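## Task

Scene 1: Any vial sitting in carrier TC that the load map does not list goes to an empty well of rack R1. The violet 8 vial must end in TC well B7 and the blue 4 vial in TC well E3; if either is not there yet, take it from R1 and put it there. Then lift TC off transfer nest N1 and set it flat within the locators of raised nest N2, so that TC's well A1 sits at N2's corner labelled A1. Return forceps T1 to holder H1 with both tips in one slot, and H1 must stand upright on its base. Every moved vial must stand on the bottom of its well. Every vial left untouched must still stand in its original well, and R1 must stay seated in its nest. Nothing may rely on the robot holding it at the end; open the grippers and pull the arms away.

## Robot and tools

Robot and scene. Two simulated arms, left_arm and right_arm, each with six joints and a two-finger gripper. N1 lies between the arms; N2 is over on right_arm's side. Vials are identified by cap colour plus the digit on the cap (a bar under the digit marks its bottom). Well labels are printed on the tops of R1 and TC: letters for rows, numbers for columns, a triangle beside A1. Vials are handled by gripping the cap with forceps T1, which are stored in holder H1. Occasionally an outside force briefly pulls on a held part or nudges a loose item.

Frame. All reported poses share one scene frame: origin on the table surface midway between the arms, +z up, +x out across the table, +y toward left_arm. The arm names are labels only, not image sides. Each gripper's fingers point along its own +z and spread along its own y. The reported gripper point is between the finger pads, just under 1 cm back from the tips; at long reach it can be somewhat off from reality.

Tool execute_actions. Argument actions is a list holding zero or one item. An empty list only reports the current state. A motion item is {"rows": [...], "steps": n}: rows is 1 to 15 rows, steps is 1 to 15 control steps of 1/30 s each (default 15). Row k is applied on step k; if there are fewer rows than steps, the final row keeps repeating. A wait item is {"steps": n} with n up to 300; it commands nothing new and returns once n steps have elapsed since the previous result (time spent composing the reply is included). Optional pictures (boolean) decides whether camera images come back; by default they do. A refused call moves nothing.

Row layout. Every row has exactly 14 numbers covering both arms, even if one arm is idle: left_arm waist, shoulder, elbow, wrist pitch, wrist yaw, wrist roll, opening; then right_arm in that same order. The six joint values are absolute target angles in radians, on the same scale as the Joint positions line, not offsets. Stated ranges per arm: waist -2.618 to 3.054, shoulder 0.000 to 3.142, elbow 0.000 to 3.142, wrist pitch -1.571 to 1.571, wrist yaw -1.571 to 1.571, wrist roll -2.094 to 2.094. True limits may sit up to 0.036 rad either way. A call is refused if some target exceeds a stated end by more than 0.036 rad and is also farther out than that joint's last reported angle. Targets beyond the true end are clipped to it, and the result may then say "joint sent to its limit" (possibly referring to an earlier action still running); its absence proves nothing. Opening is an absolute value from -1 (closed) to +1 (fully open, 0.087 m pad gap).

Motion behaviour. Per step, each joint's target is kept within a lead of its measured angle: 0.202 rad waist, 0.258 shoulder, 0.238 elbow, 0.573 wrist pitch, 0.522 wrist yaw and roll. If the targets would carry a gripper more than 70 mm from where it is measured, all that arm's targets are pulled back toward the measured angles. Friction may leave a joint up to about 0.031 rad short, and smaller commanded changes may not move it. Between calls the arms keep heading for the last row sent, until they nearly stop or a step is HELD; after that only a new action drives them further. Fingers already moving keep moving.

Gripping. grip_measured shows finger opening on the command scale; each gripper may read off by roughly 1 mm. Away from the extremes, fingers go to where grip_measured equals the command. To hold something, command about 0.02 below its grip_measured (less for a lighter hold). Pads push up to about 20 N; a rapid close can squeeze harder and even spring open.

Result lines. The state line gives, per arm, end_effector_position (metres) and end_effector_quat_wxyz. Joint positions and Joint velocities list each arm's joints (rad, rad/s) followed by pad gap (m, m/s). Joint torques follow the joint order without the gripper; they include offsets, scale errors and noise, are nonzero in free air and can be masked by friction. "joint command not followed" means a clearance check altered or blocked some joint targets; the rest of the row still ran. HELD marks steps where some of your row was not sent. MOTOR HOT appears from 75 °C; at 90 °C that arm is halted 10 s, and at 100 °C its motors and gripper go limp and the arm drops; OVER-TEMPERATURE FAULT reports such halts. Holding loads heats motors, even while idle.

Cameras: cam_left_wrist and cam_right_wrist, both 504x504, returned in that order. zoom_image takes camera (one of those names) and region [x0, y0, x1, y1] in that image's pixels, origin top-left, at most 504 by 504, and returns an enlarged view of the latest picture.

finished_scene takes scene, the number of the current scene; it ends that scene irreversibly, grades it and gives the next task. Replying without any tool call ends everything.

Avoid: knocking or placing anything off the table, letting the arms collide or shove each other, dropping or slipping parts, slamming, and very forceful pushes. Smooth motion and low effort are preferred.

Each tool is called after "Emit:" by a JSON object that holds its "fn" and its "kwargs", one argument or row to a line.

## Session

Emit:
{"fn": "execute_actions", "kwargs": {
  "actions": []
}}

Scene clock: 0.00 s of 18600.00 s.
left_arm: end_effector_position=(+0.2693, +0.0559, +0.1151) grip_measured=+1.000 end_effector_quat_wxyz=(-0.149, -0.017, +0.846, -0.512) | right_arm: end_effector_position=(+0.2818, -0.1965, +0.3802) grip_measured=+1.000 end_effector_quat_wxyz=(-0.320, +0.769, -0.493, +0.249)
Joint positions: left_arm=[-0.021  1.87   1.159 -1.104  1.11  -0.032  0.087] | right_arm=[ 0.767  1.154  1.774 -1.379  0.223 -1.456  0.087]
Joint velocities: left_arm=[ 0.007  0.002  0.002 -0.037 -0.022 -0.081  0.   ] | right_arm=[ 0.007 -0.012 -0.002  0.022  0.022 -0.022  0.   ]
Joint torques (N m, as the arm reports them, + toward a larger angle): no reading

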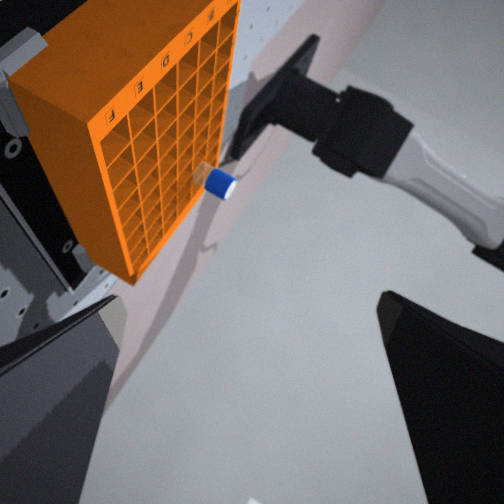

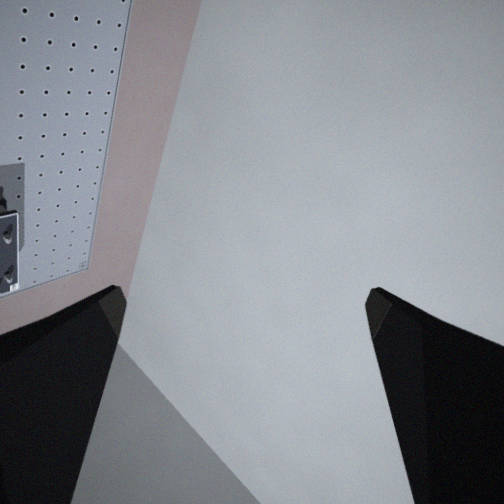

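Emit:
{"fn": "execute_actions", "kwargs": {
  "actions": [
    {"rows":[[-0.021,1.5,1.4,-1.104,1.11,-0.03,1, 0.0,1.2,1.5,-1.4,0,0,1]],"steps":15}
  ],
  "pictures": false
}}

Emit:
{"fn": "execute_actions", "kwargs": {
  "actions": [
    {"rows":[[0,1.3,1.3,-1.57,0,0,1, 0.0,1.3,1.3,-1.57,0,0,1]],"steps":15}
  ],
  "pictures": false
}}

Emit:
{"fn": "execute_actions", "kwargs": {
  "actions": [
    {"steps":45}
  ]
}}

Scene clock: 25.20 s of 18600.00 s.
left_arm: end_effector_position=(+0.2890, +0.0526, +0.2636) grip_measured=+1.000 end_effector_quat_wxyz=(+0.123, +0.152, +0.824, -0.532) | right_arm: end_effector_position=(+0.2566, -0.3193, +0.2462) grip_measured=+1.000 end_effector_quat_wxyz=(+0.226, -0.034, +0.972, -0.050)
Joint positions: left_arm=[-0.021  1.483  1.408 -1.095  1.116 -0.032  0.087] | right_arm=[ 0.007  1.216  1.499 -1.389  0.028 -0.196  0.087]
Joint velocities: left_arm=[ 0.002  0.198 -0.017  0.007  0.037  0.037  0.   ] | right_arm=[ 0.002 -0.042 -0.002 -0.125 -0.154  1.267  0.   ]
Joint torques (N m, as the arm reports them, + toward a larger angle): left_arm=[-0.03 -4.01  6.1   0.92  0.51  0.24] | right_arm=[-0.48 -3.58  5.87  1.47 -0.11  0.13]
Steps of this call (steps 1 to 90: nothing new was sent; then 21.70 s passed at rest; steps 91 to 105: all 15 steps of this action). Readings (joint positions):
91: left_arm=[-0.021 1.858 1.173 -1.111 1.102 -0.034] | right_arm=[0.741 1.150 1.748 -1.369 0.192 -1.400]
92: left_arm=[-0.021 1.833 1.198 -1.115 1.096 -0.035] | right_arm=[0.693 1.146 1.705 -1.367 0.165 -1.332]
94: left_arm=[-0.021 1.746 1.264 -1.112 1.094 -0.035] | right_arm=[0.579 1.158 1.605 -1.372 0.112 -1.167]
98: left_arm=[-0.021 1.527 1.378 -1.097 1.101 -0.034] | right_arm=[0.290 1.220 1.503 -1.387 0.048 -0.772]
105: the state above

Scene clock: 25.70 s of 18600.00 s.
left_arm: end_effector_position=(+0.2089, +0.2081, +0.1827) grip_measured=+1.000 end_effector_quat_wxyz=(+0.020, +0.063, +0.996, -0.052) | right_arm: end_effector_position=(+0.1974, -0.3015, +0.1746) grip_measured=+1.000 end_effector_quat_wxyz=(+0.007, +0.051, +0.999, -0.005)
Joint positions: left_arm=[-0.007  1.303  1.323 -1.544  0.101 -0.008  0.087] | right_arm=[ 0.007  1.314  1.297 -1.539  0.01  -0.016  0.087]
Joint velocities: left_arm=[-0.027  0.022 -0.007 -0.168 -0.637 -0.11   0.   ] | right_arm=[-0.002 -0.007  0.002 -0.037 -0.037  0.066  0.   ]
Joint torques (N m, as the arm reports them, + toward a larger angle): left_arm=[ 0.63 -2.8   4.32  0.48  0.06  0.23] | right_arm=[-0.42 -4.34  5.97  0.45 -0.1   0.15]
joint sent to its limit (right arm) — the command would take joint 4 (wrist pitch) past its lower limit, so that joint was sent only as far as its limit.
Steps of this call (steps 1 to 15: all 15 steps of this action). Readings (joint positions):
1: left_arm=[-0.021 1.475 1.401 -1.121 1.064 -0.028] | right_arm=[0.007 1.218 1.474 -1.390 0.024 -0.158]
2: left_arm=[-0.019 1.451 1.381 -1.173 0.994 -0.026] | right_arm=[0.007 1.222 1.429 -1.409 0.021 -0.128]
4: left_arm=[-0.015 1.391 1.348 -1.283 0.844 -0.022] | right_arm=[0.007 1.267 1.345 -1.466 0.017 -0.085]
8: left_arm=[-0.012 1.309 1.331 -1.453 0.470 -0.013] | right_arm=[0.007 1.321 1.297 -1.518 0.012 -0.040]
15: the state above

Scene clock: 27.20 s of 18600.00 s.
left_arm: end_effector_position=(+0.2072, +0.2246, +0.1823) grip_measured=+1.000 end_effector_quat_wxyz=(+0.015, +0.063, +0.998, -0.006) | right_arm: end_effector_position=(+0.1965, -0.3010, +0.1747) grip_measured=+1.000 end_effector_quat_wxyz=(+0.006, +0.055, +0.998, -0.005)
Joint positions: left_arm=[-0.007  1.303  1.323 -1.56   0.01  -0.005  0.087] | right_arm=[ 0.007  1.314  1.297 -1.542  0.009 -0.01   0.087]
Joint velocities: left_arm=[-0.007  0.012  0.002  0.051 -0.066  0.007  0.   ] | right_arm=[-0.002 -0.012 -0.007 -0.051  0.022 -0.007  0.   ]
Joint torques (N m, as the arm reports them, + toward a larger angle): left_arm=[ 0.61 -2.69  4.32  0.42  0.01  0.22] | right_arm=[-0.41 -4.31  5.96  0.45 -0.1   0.16]
joint sent to its limit (right arm) — the command would take joint 4 (wrist pitch) past its lower limit, so that joint was sent only as far as its limit.
Steps of this call (steps 1 to 30: the robot went on to your last target; steps 31 to 45: nothing new was sent). Readings (joint positions):
1: left_arm=[-0.007 1.303 1.323 -1.547 0.082 -0.007] | right_arm=[0.007 1.314 1.297 -1.540 0.010 -0.014]
2: left_arm=[-0.007 1.303 1.323 -1.550 0.067 -0.007] | right_arm=[0.007 1.314 1.297 -1.540 0.010 -0.014]
4: left_arm=[-0.007 1.303 1.323 -1.554 0.046 -0.006] | right_arm=[0.007 1.314 1.297 -1.541 0.009 -0.012]
8: left_arm=[-0.007 1.303 1.323 -1.558 0.024 -0.006] | right_arm=[0.007 1.314 1.297 -1.542 0.009 -0.011]
45: the state above
All arms were judged still, so your last target was given up. Only a new action makes them travel on or press farther. Fingers that are still opening or closing keep moving.

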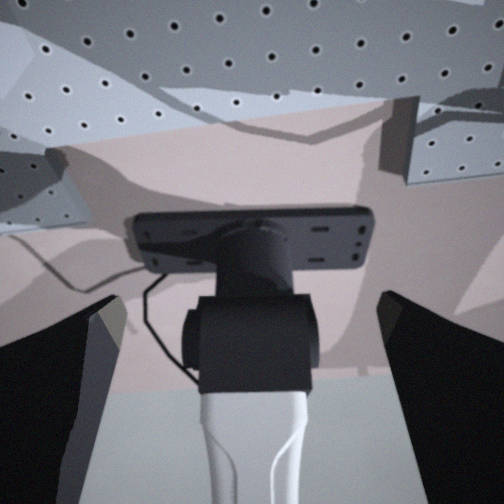

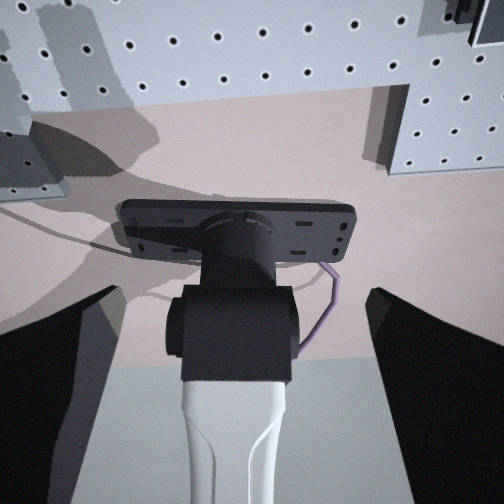

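Emit:
{"fn": "execute_actions", "kwargs": {
  "actions": [
    {"rows":[[0,1.3,1.3,-1.57,0,1.0,1, 0.0,1.3,1.8,-1.4,0,0,1]],"steps":15}
  ],
  "pictures": false
}}

Emit:
{"fn": "execute_actions", "kwargs": {
  "actions": [
    {"steps":30}
  ]
}}

Scene clock: 56.80 s of 18600.00 s.
left_arm: end_effector_position=(+0.2285, +0.2565, +0.1826) grip_measured=+1.000 end_effector_quat_wxyz=(+0.016, +0.510, +0.860, +0.003) | right_arm: end_effector_position=(+0.2900, -0.3121, +0.3157) grip_measured=+1.000 end_effector_quat_wxyz=(+0.326, +0.053, +0.944, -0.025)
Joint positions: left_arm=[-0.006  1.303  1.323 -1.56   0.008  0.941  0.087] | right_arm=[ 0.007  1.291  1.793 -1.407  0.009 -0.01   0.087]
Joint velocities: left_arm=[-0.017 -0.017 -0.012 -0.007  0.022  0.344  0.   ] | right_arm=[ 0.017  0.042 -0.002 -0.022 -0.022 -0.007  0.   ]
Joint torques (N m, as the arm reports them, + toward a larger angle): left_arm=[ 0.52 -2.65  4.3   0.38  0.08  0.2 ] | right_arm=[-0.42 -2.25  5.87  2.02 -0.1   0.15]
Steps of this call (steps 1 to 90: nothing new was sent; then 26.10 s passed at rest; steps 91 to 105: all 15 steps of this action). Readings (joint positions):
91: left_arm=[-0.006 1.303 1.323 -1.560 0.008 0.079] | right_arm=[0.007 1.319 1.329 -1.547 0.009 -0.010]
92: left_arm=[-0.006 1.303 1.323 -1.560 0.008 0.180] | right_arm=[0.007 1.327 1.390 -1.535 0.009 -0.010]
94: left_arm=[-0.006 1.303 1.323 -1.560 0.008 0.381] | right_arm=[0.007 1.328 1.540 -1.491 0.009 -0.010]
98: left_arm=[-0.006 1.303 1.323 -1.560 0.008 0.732] | right_arm=[0.007 1.305 1.771 -1.415 0.009 -0.010]
105: the state above

Scene clock: 57.80 s of 18600.00 s.
left_arm: end_effector_position=(+0.2305, +0.2575, +0.1826) grip_measured=+1.000 end_effector_quat_wxyz=(+0.016, +0.533, +0.846, +0.003) | right_arm: end_effector_position=(+0.2902, -0.3121, +0.3154) grip_measured=+1.000 end_effector_quat_wxyz=(+0.325, +0.053, +0.944, -0.025)
Joint positions: left_arm=[-0.006  1.303  1.323 -1.56   0.008  0.995  0.087] | right_arm=[ 0.007  1.292  1.793 -1.407  0.009 -0.01   0.087]
Joint velocities: left_arm=[ 0.007  0.012  0.007  0.007 -0.022  0.037  0.   ] | right_arm=[ 0.002  0.012 -0.012  0.007  0.066 -0.066  0.   ]
Joint torques (N m, as the arm reports them, + toward a larger angle): left_arm=[ 0.53 -2.64  4.3   0.38  0.08  0.22] | right_arm=[-0.41 -2.12  5.88  2.01 -0.1   0.16]
Steps of this call (steps 1 to 30: the robot went on to your last target). Readings (joint positions):
1: left_arm=[-0.006 1.303 1.323 -1.560 0.008 0.952] | right_arm=[0.007 1.292 1.793 -1.407 0.009 -0.010]
2: left_arm=[-0.006 1.303 1.323 -1.560 0.008 0.961] | right_arm=[0.007 1.292 1.793 -1.407 0.009 -0.010]
4: left_arm=[-0.006 1.303 1.323 -1.560 0.008 0.973] | right_arm=[0.007 1.292 1.793 -1.407 0.009 -0.010]
8: left_arm=[-0.006 1.303 1.323 -1.560 0.008 0.986] | right_arm=[0.007 1.292 1.793 -1.407 0.009 -0.010]
30: the state above
All arms were judged still, so your last target was given up. Only a new action makes them travel on or press farther. Fingers that are still opening or closing keep moving.

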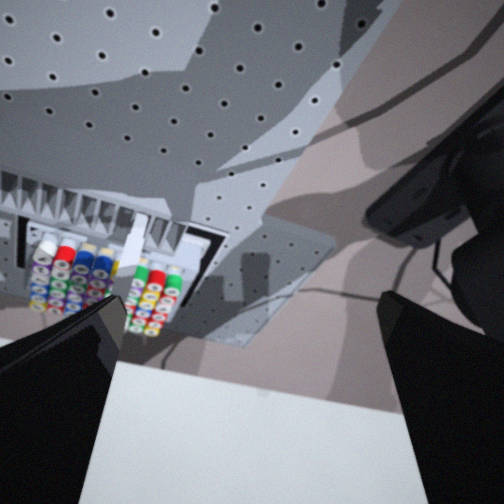

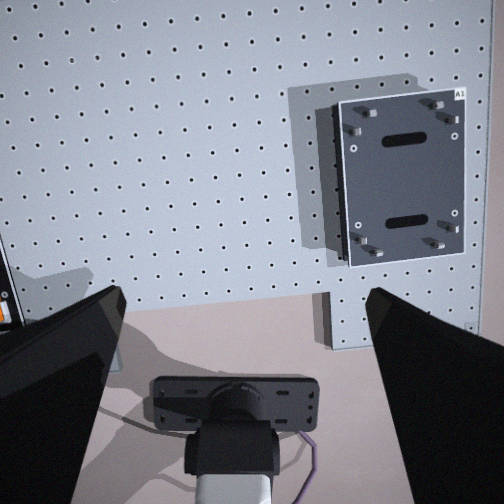

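Emit:
{"fn": "execute_actions", "kwargs": {
  "actions": [
    {"rows":[[0.9,1.1,1.5,-1.1,0,0,1, 0.8,1.3,1.6,-1.0,0,0,1]],"steps":15}
  ],
  "pictures": false
}}

Emit:
{"fn": "execute_actions", "kwargs": {
  "actions": [
    {"steps":30}
  ]
}}

Scene clock: 85.70 s of 18600.00 s.
left_arm: end_effector_position=(+0.2335, +0.4317, +0.3023) grip_measured=+1.000 end_effector_quat_wxyz=(+0.374, -0.313, +0.856, +0.170) | right_arm: end_effector_position=(+0.2906, -0.0749, +0.2948) grip_measured=+1.000 end_effector_quat_wxyz=(+0.374, -0.309, +0.864, +0.135)
Joint positions: left_arm=[ 0.891  1.095  1.494 -1.122 -0.008  0.069  0.087] | right_arm=[ 0.802  1.318  1.604 -1.039 -0.01  -0.005  0.087]
Joint velocities: left_arm=[ 0.261 -0.002 -0.002 -0.007  0.125 -0.491  0.   ] | right_arm=[-0.002 -0.027  0.002  0.081  0.095 -0.081  0.   ]
Joint torques (N m, as the arm reports them, + toward a larger angle): left_arm=[-0.7  -0.71  6.48  1.88  0.18  0.14] | right_arm=[-0.04 -4.94  5.87  2.51 -0.01  0.11]
Steps of this call (steps 1 to 90: nothing new was sent; then 24.40 s passed at rest; steps 91 to 105: all 15 steps of this action). Readings (joint positions):
91: left_arm=[0.014 1.290 1.329 -1.532 0.013 0.941] | right_arm=[0.033 1.285 1.762 -1.360 0.020 -0.006]
92: left_arm=[0.059 1.268 1.346 -1.479 0.013 0.872] | right_arm=[0.088 1.278 1.719 -1.299 0.022 -0.006]
94: left_arm=[0.172 1.206 1.402 -1.369 0.012 0.716] | right_arm=[0.221 1.287 1.651 -1.203 0.020 -0.005]
98: left_arm=[0.474 1.105 1.486 -1.188 0.009 0.334] | right_arm=[0.512 1.320 1.605 -1.099 0.013 -0.005]
105: the state above

Scene clock: 86.70 s of 18600.00 s.
left_arm: end_effector_position=(+0.2349, +0.4308, +0.3026) grip_measured=+1.000 end_effector_quat_wxyz=(+0.380, -0.342, +0.844, +0.160) | right_arm: end_effector_position=(+0.2917, -0.0743, +0.2966) grip_measured=+1.000 end_effector_quat_wxyz=(+0.378, -0.308, +0.862, +0.136)
Joint positions: left_arm=[ 0.895  1.095  1.494 -1.12  -0.008  0.005  0.087] | right_arm=[ 0.802  1.316  1.604 -1.031 -0.008 -0.005  0.087]
Joint velocities: left_arm=[-0.032  0.017 -0.007  0.022 -0.066  0.022  0.   ] | right_arm=[ 0.007 -0.017  0.012 -0.007  0.007  0.007  0.   ]
Joint torques (N m, as the arm reports them, + toward a larger angle): left_arm=[ 0.39 -0.72  6.56  1.87  0.16  0.11] | right_arm=[-0.06 -4.92  5.86  2.54  0.07  0.12]
Steps of this call (steps 1 to 30: the robot went on to your last target). Readings (joint positions):
1: left_arm=[0.895 1.095 1.494 -1.122 -0.008 0.056] | right_arm=[0.802 1.318 1.604 -1.037 -0.009 -0.005]
2: left_arm=[0.895 1.095 1.494 -1.121 -0.008 0.046] | right_arm=[0.802 1.317 1.604 -1.036 -0.009 -0.005]
4: left_arm=[0.895 1.095 1.494 -1.121 -0.008 0.031] | right_arm=[0.802 1.316 1.604 -1.034 -0.008 -0.005]
8: left_arm=[0.895 1.095 1.494 -1.120 -0.008 0.016] | right_arm=[0.802 1.316 1.604 -1.033 -0.008 -0.005]
30: the state above
All arms were judged still, so your last target was given up. Only a new action makes them travel on or press farther. Fingers that are still opening or closing keep moving.

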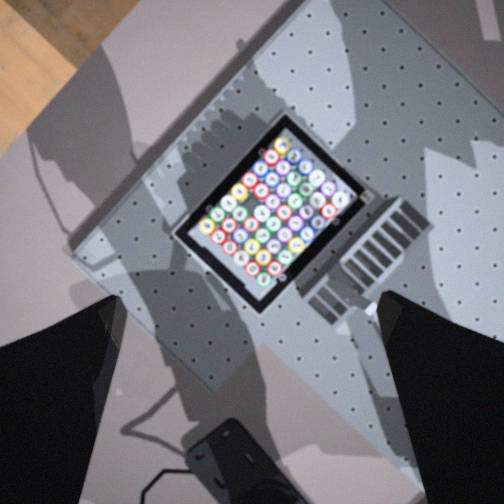

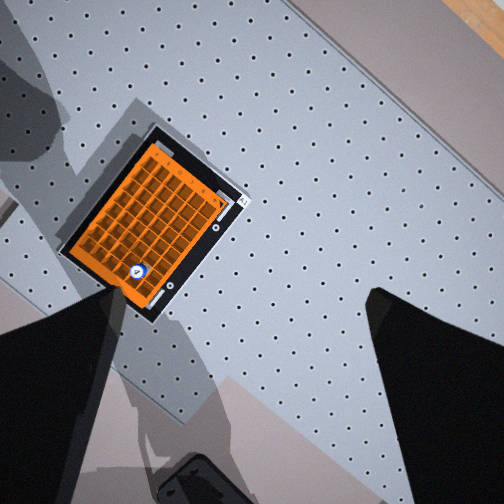

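Emit:
{"fn": "zoom_image", "kwargs": {
  "camera": "cam_left_wrist",
  "region": [165, 105, 445, 345]
}}

Emit:
{"fn": "zoom_image", "kwargs": {
  "camera": "cam_right_wrist",
  "region": [50, 115, 260, 325]
}}

Region (165, 105, 445, 345) of cam_left_wrist's 504x504 image, scaled by 1.800, with more detail than that image has; it fills the top 432 rows of this view, and the rest is white.

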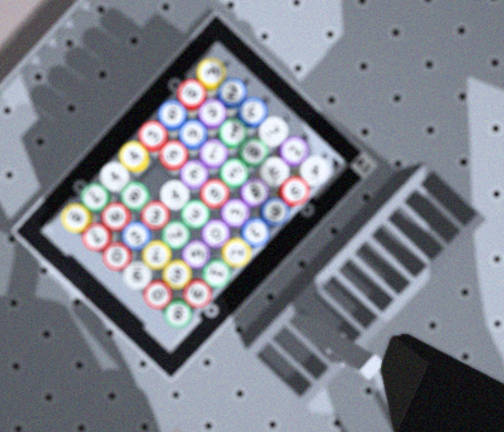

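Region (50, 115, 260, 325) of cam_right_wrist's 504x504 image, scaled by 2.400, with more detail than that image has.

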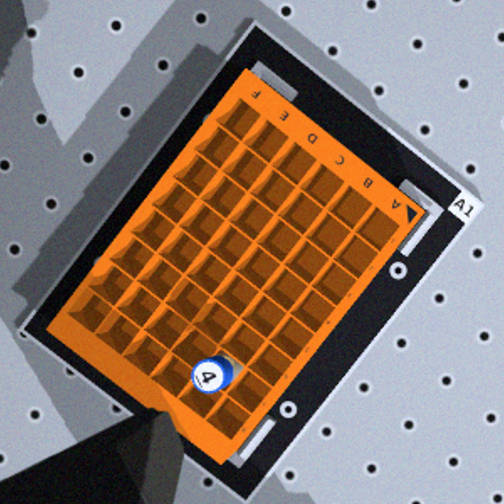

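Emit:
{"fn": "zoom_image", "kwargs": {
  "camera": "cam_left_wrist",
  "region": [190, 130, 360, 300]
}}

Region (190, 130, 360, 300) of cam_left_wrist's 504x504 image, scaled by 2.965, with more detail than that image has.

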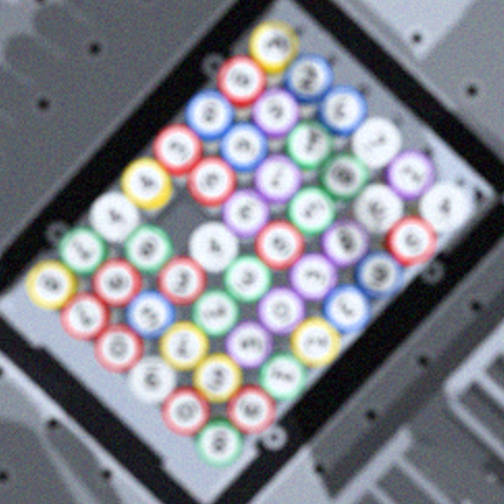

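Emit:
{"fn": "execute_actions", "kwargs": {
  "actions": [
    {"rows":[[0.9,1.0,0.98,-0.68,0,0,1, 0.8,1.3,1.6,-1.0,0,0,1]],"steps":15}
  ],
  "pictures": false
}}

Emit:
{"fn": "execute_actions", "kwargs": {
  "actions": [
    {"steps":20}
  ]
}}

Emit:
{"fn": "zoom_image", "kwargs": {
  "camera": "cam_left_wrist",
  "region": [140, 100, 420, 380]
}}

Scene clock: 113.33 s of 18600.00 s.
left_arm: end_effector_position=(+0.2478, +0.4434, +0.1864) grip_measured=+1.000 end_effector_quat_wxyz=(+0.364, -0.345, +0.852, +0.153) | right_arm: end_effector_position=(+0.2917, -0.0743, +0.2966) grip_measured=+1.000 end_effector_quat_wxyz=(+0.378, -0.308, +0.862, +0.136)
Joint positions: left_arm=[ 0.895  1.013  0.976 -0.723 -0.008  0.005  0.087] | right_arm=[ 0.802  1.316  1.604 -1.031 -0.008 -0.005  0.087]
Joint velocities: left_arm=[-0.002  0.012 -0.002  0.198 -0.037  0.007  0.   ] | right_arm=[-0.002 -0.002 -0.012  0.022 -0.007 -0.007  0.   ]
Joint torques (N m, as the arm reports them, + toward a larger angle): left_arm=[ 0.4  -2.29  7.39  1.79  0.16  0.12] | right_arm=[-0.06 -4.94  5.88  2.54  0.08  0.12]
Steps of this call (steps 1 to 90: nothing new was sent; then 23.13 s passed at rest; steps 91 to 105: all 15 steps of this action). Readings (joint positions):
91: left_arm=[0.895 1.074 1.446 -1.044 -0.008 0.005] | right_arm=[0.802 1.316 1.604 -1.031 -0.008 -0.005]
92: left_arm=[0.895 1.042 1.372 -0.954 -0.008 0.005] | right_arm=[0.802 1.316 1.604 -1.031 -0.008 -0.005]
94: left_arm=[0.895 0.999 1.224 -0.844 -0.008 0.005] | right_arm=[0.802 1.316 1.604 -1.031 -0.008 -0.005]
98: left_arm=[0.895 1.007 1.001 -0.775 -0.008 0.005] | right_arm=[0.802 1.316 1.604 -1.031 -0.008 -0.005]
105: the state above

Scene clock: 114.00 s of 18600.00 s.
left_arm: end_effector_position=(+0.2511, +0.4466, +0.1899) grip_measured=+1.000 end_effector_quat_wxyz=(+0.373, -0.344, +0.847, +0.157) | right_arm: end_effector_position=(+0.2917, -0.0743, +0.2966) grip_measured=+1.000 end_effector_quat_wxyz=(+0.378, -0.308, +0.862, +0.136)
Joint positions: left_arm=[ 0.895  1.013  0.976 -0.7   -0.008  0.005  0.087] | right_arm=[ 0.802  1.316  1.604 -1.031 -0.008 -0.005  0.087]
Joint velocities: left_arm=[ 0.007 -0.012  0.022 -0.022 -0.051  0.051  0.   ] | right_arm=[ 0.002  0.007 -0.002 -0.022 -0.081 -0.037  0.   ]
Joint torques (N m, as the arm reports them, + toward a larger angle): left_arm=[ 0.4  -2.26  7.4   1.86  0.16  0.12] | right_arm=[-0.06 -4.93  5.87  2.54  0.07  0.12]
Steps of this call (steps 1 to 20: the robot went on to your last target). Readings (joint positions):
1: left_arm=[0.895 1.013 0.976 -0.718 -0.008 0.005] | right_arm=[0.802 1.316 1.604 -1.031 -0.008 -0.005]
2: left_arm=[0.895 1.013 0.976 -0.714 -0.008 0.005] | right_arm=[0.802 1.316 1.604 -1.031 -0.008 -0.005]
4: left_arm=[0.895 1.013 0.976 -0.708 -0.008 0.005] | right_arm=[0.802 1.316 1.604 -1.031 -0.008 -0.005]
8: left_arm=[0.895 1.013 0.976 -0.703 -0.008 0.005] | right_arm=[0.802 1.316 1.604 -1.031 -0.008 -0.005]
20: the state above

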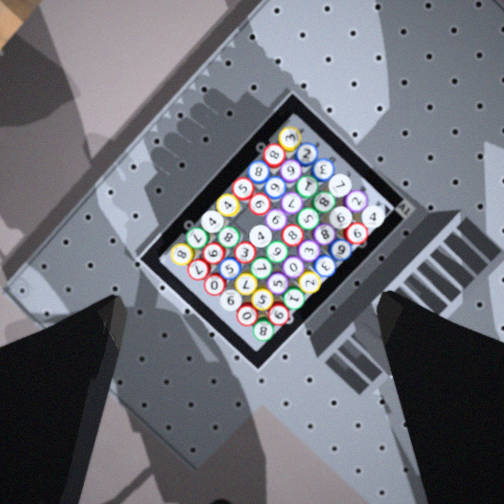

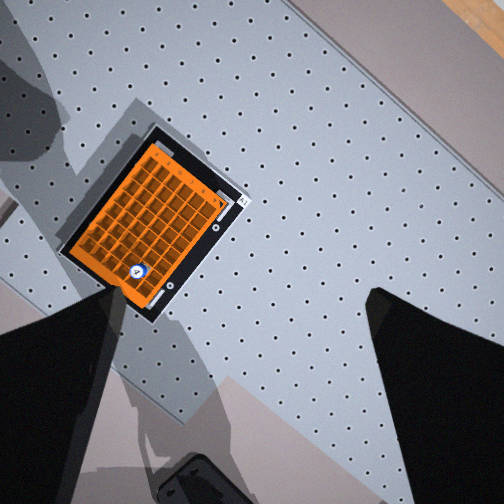

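Region (140, 100, 420, 380) of cam_left_wrist's 504x504 image, scaled by 1.800, with more detail than that image has.

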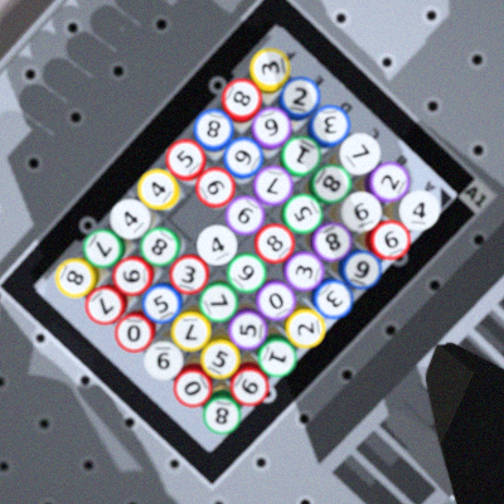

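Emit:
{"fn": "execute_actions", "kwargs": {
  "actions": [
    {"rows":[[0.9,1.1,1.4,-1.0,0,0,1, 0.8,1.3,1.6,-1.0,0,0,1],[0.9,1.1,1.4,-1.0,0,0,1, 0.8,1.3,1.6,-1.0,0,0,1],[0.9,1.1,1.4,-1.0,0,0,1, 0.8,1.3,1.6,-1.0,0,0,1],[0.9,1.1,1.4,-1.0,0,0,1, 0.8,1.3,1.6,-1.0,0,0,1],[0.9,1.1,1.4,-1.0,0,0,1, 0.8,1.3,1.6,-1.0,0,0,1],[0.9,1.1,1.4,-1.0,0,0,1, 0.8,1.3,1.6,-1.0,0,0,1],[0.9,1.1,1.4,-1.0,0,0,1, 0.8,1.3,1.6,-1.0,0,0,1],[0.6,1.0,1.3,-1.0,0,0,1, 0.8,1.3,1.6,-1.0,0,0,1]],"steps":15}
  ],
  "pictures": false
}}

Emit:
{"fn": "execute_actions", "kwargs": {
  "actions": [
    {"steps":20}
  ]
}}

Scene clock: 143.47 s of 18600.00 s.
left_arm: end_effector_position=(+0.2832, +0.3692, +0.2869) grip_measured=+1.000 end_effector_quat_wxyz=(+0.431, -0.212, +0.871, +0.105) | right_arm: end_effector_position=(+0.2917, -0.0743, +0.2966) grip_measured=+1.000 end_effector_quat_wxyz=(+0.378, -0.308, +0.862, +0.136)
Joint positions: left_arm=[ 0.604  1.003  1.328 -0.976  0.002  0.002  0.087] | right_arm=[ 0.802  1.316  1.604 -1.031 -0.008 -0.005  0.087]
Joint velocities: left_arm=[ 0.002  0.007 -0.09  -0.183 -0.051 -0.022  0.   ] | right_arm=[ 0.002  0.012  0.002 -0.037 -0.051 -0.007  0.   ]
Joint torques (N m, as the arm reports them, + toward a larger angle): left_arm=[-0.31 -0.96  4.84  1.72  0.14  0.13] | right_arm=[-0.06 -4.93  5.87  2.55  0.08  0.12]
Steps of this call (steps 1 to 15: the robot went on to your last target; steps 16 to 90: nothing new was sent; then 25.97 s passed at rest; steps 91 to 105: all 15 steps of this action). Readings (joint positions):
91: left_arm=[0.895 1.030 1.017 -0.765 -0.008 0.005] | right_arm=[0.802 1.316 1.604 -1.031 -0.008 -0.005]
92: left_arm=[0.895 1.060 1.084 -0.835 -0.008 0.005] | right_arm=[0.802 1.316 1.604 -1.031 -0.008 -0.005]
94: left_arm=[0.895 1.104 1.230 -0.906 -0.008 0.005] | right_arm=[0.802 1.316 1.604 -1.031 -0.008 -0.005]
98: left_arm=[0.863 1.082 1.373 -0.910 -0.023 0.001] | right_arm=[0.802 1.316 1.604 -1.031 -0.008 -0.005]
105: the state above

Scene clock: 144.13 s of 18600.00 s.
left_arm: end_effector_position=(+0.2802, +0.3676, +0.2822) grip_measured=+1.000 end_effector_quat_wxyz=(+0.422, -0.213, +0.875, +0.103) | right_arm: end_effector_position=(+0.2917, -0.0743, +0.2966) grip_measured=+1.000 end_effector_quat_wxyz=(+0.378, -0.308, +0.862, +0.136)
Joint positions: left_arm=[ 0.604  1.003  1.323 -0.993  0.002  0.002  0.087] | right_arm=[ 0.802  1.316  1.604 -1.031 -0.008 -0.005  0.087]
Joint velocities: left_arm=[ 0.007 -0.017 -0.012 -0.022 -0.125  0.022  0.   ] | right_arm=[ 0.007 -0.002 -0.002  0.007 -0.007 -0.037  0.   ]
Joint torques (N m, as the arm reports them, + toward a larger angle): left_arm=[-0.29 -0.89  4.77  1.68  0.08  0.15] | right_arm=[-0.06 -4.94  5.87  2.54  0.07  0.12]
Steps of this call (steps 1 to 20: the robot went on to your last target). Readings (joint positions):
1: left_arm=[0.604 1.003 1.326 -0.980 0.002 0.002] | right_arm=[0.802 1.316 1.604 -1.031 -0.008 -0.005]
2: left_arm=[0.604 1.003 1.325 -0.984 0.002 0.002] | right_arm=[0.802 1.316 1.604 -1.031 -0.008 -0.005]
4: left_arm=[0.604 1.003 1.323 -0.989 0.002 0.002] | right_arm=[0.802 1.316 1.604 -1.031 -0.008 -0.005]
8: left_arm=[0.604 1.003 1.323 -0.992 0.002 0.002] | right_arm=[0.802 1.316 1.604 -1.031 -0.008 -0.005]
20: the state above

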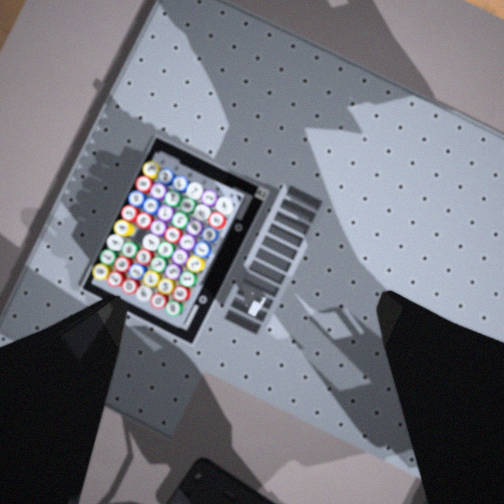

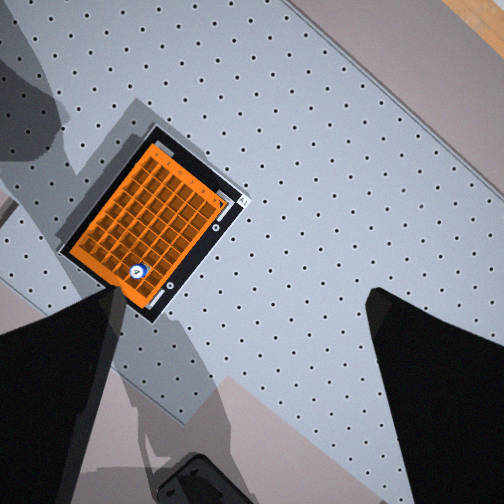

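Emit:
{"fn": "execute_actions", "kwargs": {
  "actions": [
    {"rows":[[0.466,1.866,1.9,-1.0,0,0.343,1, 0.8,1.3,1.6,-1.0,0,0,1]],"steps":15}
  ],
  "pictures": false
}}

Emit:
{"fn": "execute_actions", "kwargs": {
  "actions": [
    {"rows":[[0.466,1.866,1.839,-1.544,0,0.343,1, 0.8,1.3,1.6,-1.0,0,0,1]],"steps":15}
  ],
  "pictures": false
}}

Emit:
{"fn": "execute_actions", "kwargs": {
  "actions": [
    {"steps":20}
  ]
}}

Scene clock: 174.60 s of 18600.00 s.
left_arm: end_effector_position=(+0.4696, +0.4152, +0.1818) grip_measured=+1.000 end_effector_quat_wxyz=(+0.257, -0.014, +0.962, +0.091) | right_arm: end_effector_position=(+0.2917, -0.0743, +0.2966) grip_measured=+1.000 end_effector_quat_wxyz=(+0.378, -0.308, +0.862, +0.136)
Joint positions: left_arm=[ 0.473  1.914  1.884 -0.988 -0.003  0.322  0.087] | right_arm=[ 0.802  1.316  1.604 -1.031 -0.008 -0.005  0.087]
Joint velocities: left_arm=[-0.002  0.549 -0.017 -0.286 -0.022  0.081  0.   ] | right_arm=[-0.007  0.002  0.017  0.051  0.007 -0.022  0.   ]
Joint torques (N m, as the arm reports them, + toward a larger angle): left_arm=[ -0.57 -13.52   7.98   1.59   0.14   0.17] | right_arm=[-0.06 -4.94  5.86  2.54  0.08  0.12]
Steps of this call (steps 1 to 15: the robot went on to your last target; steps 16 to 90: nothing new was sent; then 26.97 s passed at rest; steps 91 to 105: all 15 steps of this action). Readings (joint positions):
91: left_arm=[0.581 1.039 1.370 -1.031 -0.009 0.054] | right_arm=[0.802 1.316 1.604 -1.031 -0.008 -0.005]
92: left_arm=[0.540 1.105 1.449 -1.047 -0.009 0.108] | right_arm=[0.802 1.316 1.604 -1.031 -0.008 -0.005]
94: left_arm=[0.489 1.262 1.614 -1.032 -0.004 0.186] | right_arm=[0.802 1.316 1.604 -1.031 -0.008 -0.005]
98: left_arm=[0.473 1.569 1.867 -0.975 -0.003 0.270] | right_arm=[0.802 1.316 1.604 -1.031 -0.008 -0.005]
105: the state above

Scene clock: 175.10 s of 18600.00 s.
left_arm: end_effector_position=(+0.3406, +0.3689, +0.1699) grip_measured=+1.000 end_effector_quat_wxyz=(+0.017, -0.006, +1.000, +0.008) | right_arm: end_effector_position=(+0.2917, -0.0743, +0.2966) grip_measured=+1.000 end_effector_quat_wxyz=(+0.378, -0.308, +0.862, +0.136)
Joint positions: left_arm=[ 0.473  1.878  1.859 -1.515 -0.003  0.337  0.087] | right_arm=[ 0.802  1.316  1.604 -1.031 -0.008 -0.005  0.087]
Joint velocities: left_arm=[-0.017  0.007  0.002 -0.198 -0.007 -0.022  0.   ] | right_arm=[ 0.002 -0.002 -0.002 -0.066  0.037 -0.081  0.   ]
Joint torques (N m, as the arm reports them, + toward a larger angle): left_arm=[-0.51 -7.88  4.69  0.47  0.14  0.18] | right_arm=[-0.06 -4.94  5.88  2.54  0.08  0.12]
Steps of this call (steps 1 to 15: all 15 steps of this action). Readings (joint positions):
1: left_arm=[0.473 1.927 1.882 -1.026 -0.003 0.323] | right_arm=[0.802 1.316 1.604 -1.031 -0.008 -0.005]
2: left_arm=[0.473 1.927 1.876 -1.088 -0.003 0.325] | right_arm=[0.802 1.316 1.604 -1.031 -0.008 -0.005]
4: left_arm=[0.473 1.918 1.867 -1.217 -0.003 0.328] | right_arm=[0.802 1.316 1.604 -1.031 -0.008 -0.005]
8: left_arm=[0.473 1.889 1.859 -1.416 -0.003 0.334] | right_arm=[0.802 1.316 1.604 -1.031 -0.008 -0.005]
15: the state above

Scene clock: 175.77 s of 18600.00 s.
left_arm: end_effector_position=(+0.3363, +0.3673, +0.1705) grip_measured=+1.000 end_effector_quat_wxyz=(+0.008, -0.006, +1.000, +0.005) | right_arm: end_effector_position=(+0.2917, -0.0743, +0.2966) grip_measured=+1.000 end_effector_quat_wxyz=(+0.378, -0.308, +0.862, +0.136)
Joint positions: left_arm=[ 0.473  1.878  1.859 -1.533 -0.003  0.338  0.087] | right_arm=[ 0.802  1.316  1.604 -1.031 -0.008 -0.005  0.087]
Joint velocities: left_arm=[ 0.007 -0.012  0.002 -0.007 -0.081  0.022  0.   ] | right_arm=[ 0.002 -0.012 -0.007 -0.022 -0.051 -0.007  0.   ]
Joint torques (N m, as the arm reports them, + toward a larger angle): left_arm=[-0.51 -7.79  4.59  0.37  0.14  0.22] | right_arm=[-0.06 -4.93  5.88  2.54  0.08  0.12]
Steps of this call (steps 1 to 20: the robot went on to your last target). Readings (joint positions):
1: left_arm=[0.473 1.878 1.859 -1.519 -0.003 0.338] | right_arm=[0.802 1.316 1.604 -1.031 -0.008 -0.005]
2: left_arm=[0.473 1.878 1.859 -1.522 -0.003 0.338] | right_arm=[0.802 1.316 1.604 -1.031 -0.008 -0.005]
4: left_arm=[0.473 1.878 1.859 -1.527 -0.003 0.338] | right_arm=[0.802 1.316 1.604 -1.031 -0.008 -0.005]
8: left_arm=[0.473 1.878 1.859 -1.531 -0.003 0.338] | right_arm=[0.802 1.316 1.604 -1.031 -0.008 -0.005]
20: the state above

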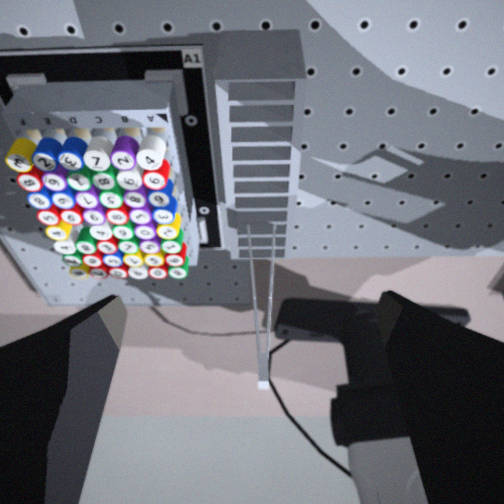

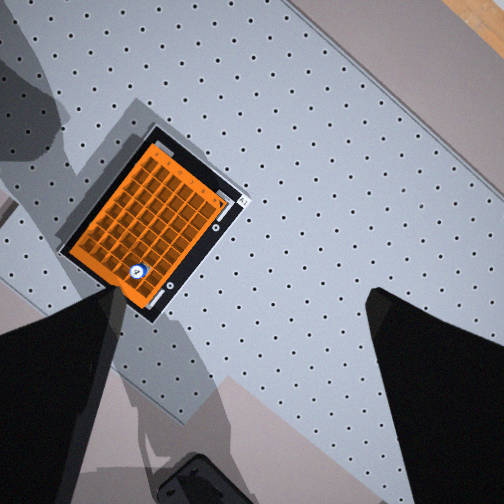

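Emit:
{"fn": "execute_actions", "kwargs": {
  "actions": [
    {"rows":[[0.466,1.866,1.839,-1.544,0,0.343,1, 1.15,1.3,1.3,0.6,0,0,1]],"steps":15}
  ],
  "pictures": false
}}

Emit:
{"fn": "execute_actions", "kwargs": {
  "actions": [
    {"steps":30}
  ]
}}

Scene clock: 195.60 s of 18600.00 s.
left_arm: end_effector_position=(+0.3363, +0.3673, +0.1705) grip_measured=+1.000 end_effector_quat_wxyz=(+0.008, -0.006, +1.000, +0.005) | right_arm: end_effector_position=(+0.2767, +0.1007, +0.3844) grip_measured=+1.000 end_effector_quat_wxyz=(+0.618, -0.344, +0.619, +0.341)
Joint positions: left_arm=[ 0.473  1.878  1.859 -1.533 -0.003  0.338  0.087] | right_arm=[ 1.135  1.32   1.31   0.008 -0.003 -0.003  0.087]
Joint velocities: left_arm=[-0.002 -0.017  0.022 -0.007 -0.022 -0.022  0.   ] | right_arm=[-0.007 -0.002  0.007  1.839 -0.066  0.007  0.   ]
Joint torques (N m, as the arm reports them, + toward a larger angle): left_arm=[-0.51 -7.84  4.58  0.38  0.14  0.21] | right_arm=[ 0.85 -5.59  6.69  2.79  0.    0.09]
Steps of this call (steps 1 to 15: the robot went on to your last target; steps 16 to 90: nothing new was sent; then 16.33 s passed at rest; steps 91 to 105: all 15 steps of this action). Readings (joint positions):
91: left_arm=[0.473 1.878 1.859 -1.533 -0.003 0.338] | right_arm=[0.823 1.306 1.566 -0.964 0.004 -0.003]
92: left_arm=[0.473 1.878 1.859 -1.533 -0.003 0.338] | right_arm=[0.867 1.295 1.511 -0.874 0.009 -0.003]
94: left_arm=[0.473 1.878 1.859 -1.533 -0.003 0.338] | right_arm=[0.971 1.294 1.413 -0.718 0.009 -0.003]
98: left_arm=[0.473 1.878 1.859 -1.533 -0.003 0.338] | right_arm=[1.116 1.319 1.319 -0.448 -0.001 -0.003]
105: the state above

Scene clock: 196.60 s of 18600.00 s.
left_arm: end_effector_position=(+0.3363, +0.3673, +0.1705) grip_measured=+1.000 end_effector_quat_wxyz=(+0.008, -0.006, +1.000, +0.005) | right_arm: end_effector_position=(+0.2658, +0.0834, +0.5287) grip_measured=+1.000 end_effector_quat_wxyz=(+0.769, -0.233, +0.418, +0.424)
Joint positions: left_arm=[ 0.473  1.878  1.859 -1.533 -0.003  0.338  0.087] | right_arm=[ 1.135  1.31   1.31   0.572 -0.003 -0.003  0.087]
Joint velocities: left_arm=[ 0.012 -0.002 -0.022  0.022 -0.081 -0.022  0.   ] | right_arm=[ 0.002 -0.002  0.002 -0.051  0.066 -0.037  0.   ]
Joint torques (N m, as the arm reports them, + toward a larger angle): left_arm=[-0.51 -7.84  4.58  0.38  0.14  0.21] | right_arm=[ 1.25 -4.76  5.87  2.22  0.01  0.1 ]
Steps of this call (steps 1 to 30: the robot went on to your last target). Readings (joint positions):
1: left_arm=[0.473 1.878 1.859 -1.533 -0.003 0.338] | right_arm=[1.135 1.320 1.310 0.073 -0.003 -0.003]
2: left_arm=[0.473 1.878 1.859 -1.533 -0.003 0.338] | right_arm=[1.135 1.320 1.310 0.139 -0.003 -0.003]
4: left_arm=[0.473 1.878 1.859 -1.533 -0.003 0.338] | right_arm=[1.135 1.320 1.310 0.267 -0.003 -0.003]
8: left_arm=[0.473 1.878 1.859 -1.533 -0.003 0.338] | right_arm=[1.135 1.314 1.310 0.455 -0.003 -0.003]
30: the state above

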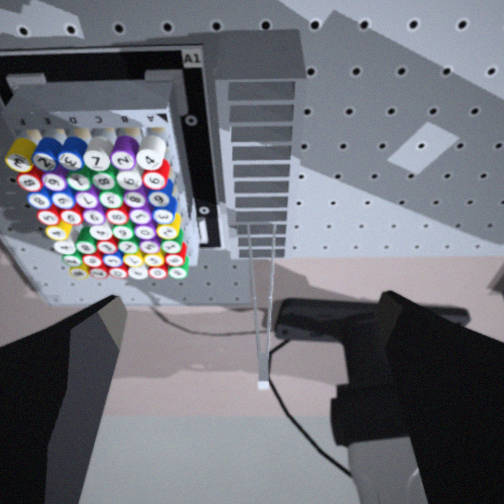

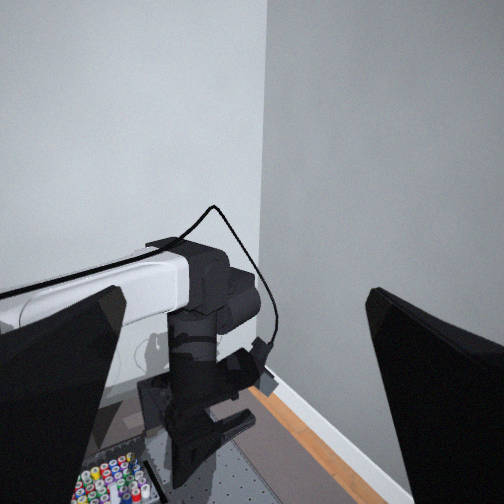

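Emit:
{"fn": "execute_actions", "kwargs": {
  "actions": [
    {"rows":[[0.466,1.866,1.839,-1.544,0,0.343,1, 1.2,1.2,0.3,1.5,0,0,1]],"steps":15}
  ],
  "pictures": false
}}

Emit:
{"fn": "execute_actions", "kwargs": {
  "actions": [
    {"steps":30}
  ]
}}

Scene clock: 209.93 s of 18600.00 s.
left_arm: end_effector_position=(+0.3363, +0.3673, +0.1705) grip_measured=+1.000 end_effector_quat_wxyz=(+0.008, -0.006, +1.000, +0.005) | right_arm: end_effector_position=(+0.2141, +0.0384, +0.2817) grip_measured=+1.000 end_effector_quat_wxyz=(+0.737, -0.264, +0.446, +0.433)
Joint positions: left_arm=[ 0.473  1.878  1.859 -1.533 -0.003  0.338  0.087] | right_arm=[ 1.19   1.208  0.295  1.394  0.    -0.003  0.087]
Joint velocities: left_arm=[ 0.007  0.007  0.012 -0.007  0.051 -0.066  0.   ] | right_arm=[ 0.012 -0.022 -0.032  0.139  0.051  0.081  0.   ]
Joint torques (N m, as the arm reports them, + toward a larger angle): left_arm=[-0.52 -7.83  4.57  0.38  0.14  0.21] | right_arm=[ 0.83 -3.12  6.41  3.04 -0.01  0.1 ]
Steps of this call (steps 1 to 15: the robot went on to your last target; steps 16 to 90: nothing new was sent; then 9.83 s passed at rest; steps 91 to 105: all 15 steps of this action). Readings (joint positions):
91: left_arm=[0.473 1.878 1.859 -1.533 -0.003 0.338] | right_arm=[1.142 1.297 1.264 0.655 0.001 -0.003]
92: left_arm=[0.473 1.878 1.859 -1.533 -0.003 0.338] | right_arm=[1.156 1.267 1.181 0.762 0.002 -0.003]
94: left_arm=[0.473 1.878 1.859 -1.533 -0.003 0.338] | right_arm=[1.184 1.218 1.014 0.984 0.000 -0.003]
98: left_arm=[0.473 1.878 1.859 -1.533 -0.003 0.338] | right_arm=[1.190 1.194 0.690 1.304 0.000 -0.003]
105: the state above

Scene clock: 210.93 s of 18600.00 s.
left_arm: end_effector_position=(+0.3363, +0.3673, +0.1705) grip_measured=+1.000 end_effector_quat_wxyz=(+0.008, -0.006, +1.000, +0.005) | right_arm: end_effector_position=(+0.2108, +0.0324, +0.3001) grip_measured=+1.000 end_effector_quat_wxyz=(+0.754, -0.247, +0.417, +0.443)
Joint positions: left_arm=[ 0.473  1.878  1.859 -1.533 -0.003  0.338  0.087] | right_arm=[ 1.19   1.208  0.295  1.472  0.    -0.003  0.087]
Joint velocities: left_arm=[-0.007 -0.007 -0.002  0.051  0.051 -0.007  0.   ] | right_arm=[ 0.002  0.002 -0.007 -0.007 -0.095  0.066  0.   ]
Joint torques (N m, as the arm reports them, + toward a larger angle): left_arm=[-0.52 -7.83  4.58  0.38  0.14  0.22] | right_arm=[ 0.83 -3.05  6.18  2.25 -0.01  0.1 ]
Steps of this call (steps 1 to 30: the robot went on to your last target). Readings (joint positions):
1: left_arm=[0.473 1.878 1.859 -1.533 -0.003 0.338] | right_arm=[1.190 1.208 0.295 1.405 0.000 -0.003]
2: left_arm=[0.473 1.878 1.859 -1.533 -0.003 0.338] | right_arm=[1.190 1.208 0.295 1.421 0.000 -0.003]
4: left_arm=[0.473 1.878 1.859 -1.533 -0.003 0.338] | right_arm=[1.190 1.208 0.295 1.441 0.000 -0.003]
8: left_arm=[0.473 1.878 1.859 -1.533 -0.003 0.338] | right_arm=[1.190 1.208 0.295 1.461 0.000 -0.003]
30: the state above
All arms were judged still, so your last target was given up. Only a new action makes them travel on or press farther. Fingers that are still opening or closing keep moving.

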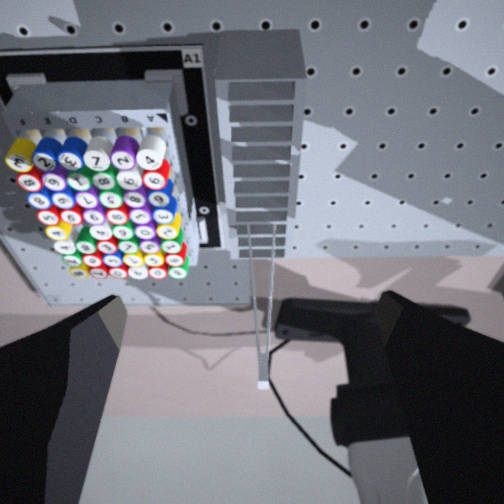

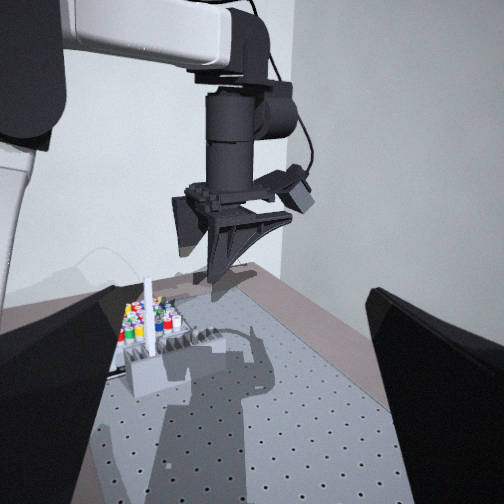

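Emit:
{"fn": "execute_actions", "kwargs": {
  "actions": [
    {"rows":[[0.473,1.87,1.8,-1.5,0,0.35,0.7, 1.2,1.2,0.3,1.5,0,0,1],[0.473,1.86,1.75,-1.46,0,0.35,0.5, 1.2,1.2,0.3,1.5,0,0,1],[0.473,1.85,1.7,-1.42,0,0.35,0.3, 1.2,1.2,0.3,1.5,0,0,1],[0.473,1.84,1.65,-1.38,0,0.35,0.1, 1.2,1.2,0.3,1.5,0,0,1],[0.473,1.83,1.6,-1.34,0,0.35,-0.1, 1.2,1.2,0.3,1.5,0,0,1],[0.473,1.82,1.55,-1.3,0,0.35,-0.3, 1.2,1.2,0.3,1.5,0,0,1],[0.473,1.80,1.49,-1.26,0,0.35,-0.3, 1.2,1.2,0.3,1.3,0,0,1]],"steps":15}
  ],
  "pictures": false
}}

Emit:
{"fn": "execute_actions", "kwargs": {
  "actions": [
    {"steps":20}
  ]
}}

Scene clock: 241.00 s of 18600.00 s.
left_arm: end_effector_position=(+0.3120, +0.3588, +0.1018) grip_measured=-0.300 end_effector_quat_wxyz=(-0.024, -0.002, +1.000, -0.007) | right_arm: end_effector_position=(+0.2162, +0.0422, +0.2665) grip_measured=+1.000 end_effector_quat_wxyz=(+0.723, -0.277, +0.469, +0.425)
Joint positions: left_arm=[ 0.473  1.822  1.502 -1.301 -0.003  0.344  0.031] | right_arm=[ 1.19   1.206  0.295  1.328  0.    -0.003  0.087]
Joint velocities: left_arm=[-0.002 -0.066 -0.007  0.227  0.037  0.007 -0.   ] | right_arm=[ 0.012  0.007  0.027 -0.154  0.066 -0.051  0.   ]
Joint torques (N m, as the arm reports them, + toward a larger angle): left_arm=[ 0.08 -7.76  5.12  0.47  0.14  0.21] | right_arm=[ 0.83 -3.01  6.31  2.03 -0.01  0.1 ]
Steps of this call (steps 1 to 90: nothing new was sent; then 26.57 s passed at rest; steps 91 to 105: all 15 steps of this action). Readings (joint positions):
91: left_arm=[0.473 1.877 1.853 -1.529 -0.003 0.339] | right_arm=[1.190 1.208 0.295 1.472 0.000 -0.003]
92: left_arm=[0.473 1.872 1.833 -1.515 -0.003 0.340] | right_arm=[1.190 1.208 0.295 1.472 0.000 -0.003]
94: left_arm=[0.473 1.856 1.758 -1.473 -0.003 0.342] | right_arm=[1.190 1.208 0.295 1.472 0.000 -0.003]
98: left_arm=[0.473 1.830 1.559 -1.370 -0.003 0.343] | right_arm=[1.190 1.206 0.295 1.429 0.000 -0.003]
105: the state above

Scene clock: 241.67 s of 18600.00 s.
left_arm: end_effector_position=(+0.3177, +0.3609, +0.1022) grip_measured=-0.300 end_effector_quat_wxyz=(-0.010, -0.002, +1.000, -0.002) | right_arm: end_effector_position=(+0.2168, +0.0432, +0.2615) grip_measured=+1.000 end_effector_quat_wxyz=(+0.718, -0.282, +0.477, +0.422)
Joint positions: left_arm=[ 0.473  1.816  1.502 -1.276 -0.003  0.345  0.031] | right_arm=[ 1.19   1.206  0.295  1.308  0.    -0.003  0.087]
Joint velocities: left_arm=[-0.002 -0.012 -0.007 -0.037  0.007  0.007  0.   ] | right_arm=[ 0.002  0.002 -0.007  0.007  0.051 -0.037  0.   ]
Joint torques (N m, as the arm reports them, + toward a larger angle): left_arm=[ 0.05 -7.77  5.21  0.55  0.14  0.21] | right_arm=[ 0.84 -3.02  6.34  2.04 -0.01  0.1 ]
Steps of this call (steps 1 to 20: the robot went on to your last target). Readings (joint positions):
1: left_arm=[0.473 1.820 1.502 -1.295 -0.003 0.344] | right_arm=[1.190 1.206 0.295 1.323 0.000 -0.003]
2: left_arm=[0.473 1.818 1.502 -1.291 -0.003 0.345] | right_arm=[1.190 1.206 0.295 1.320 0.000 -0.003]
4: left_arm=[0.473 1.816 1.502 -1.285 -0.003 0.345] | right_arm=[1.190 1.206 0.295 1.315 0.000 -0.003]
8: left_arm=[0.473 1.816 1.502 -1.279 -0.003 0.345] | right_arm=[1.190 1.206 0.295 1.311 0.000 -0.003]
20: the state above

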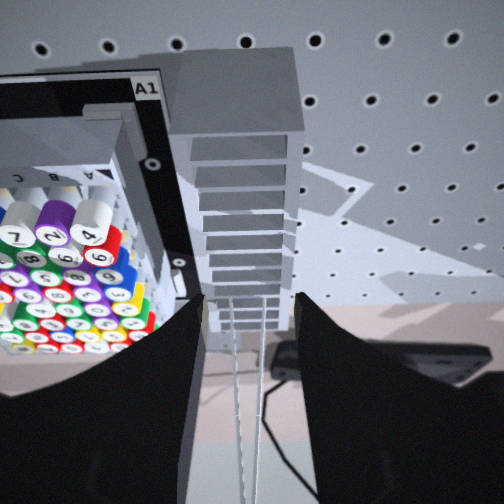

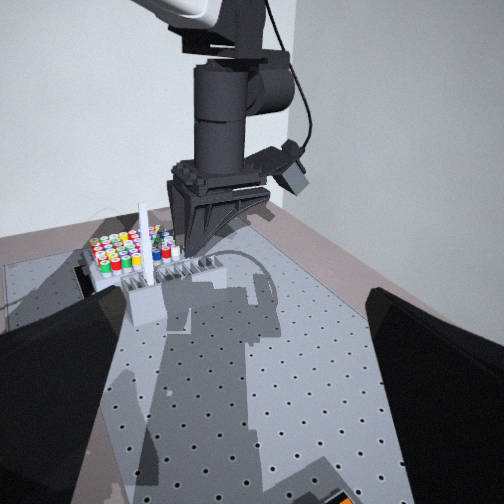

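Emit:
{"fn": "zoom_image", "kwargs": {
  "camera": "cam_right_wrist",
  "region": [80, 140, 280, 340]
}}

Region (80, 140, 280, 340) of cam_right_wrist's 504x504 image, scaled by 2.520, with more detail than that image has.

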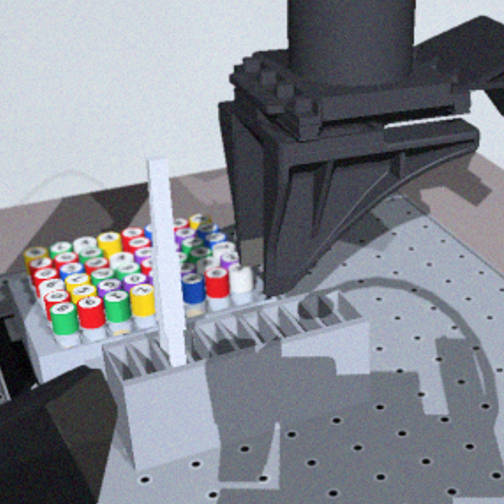

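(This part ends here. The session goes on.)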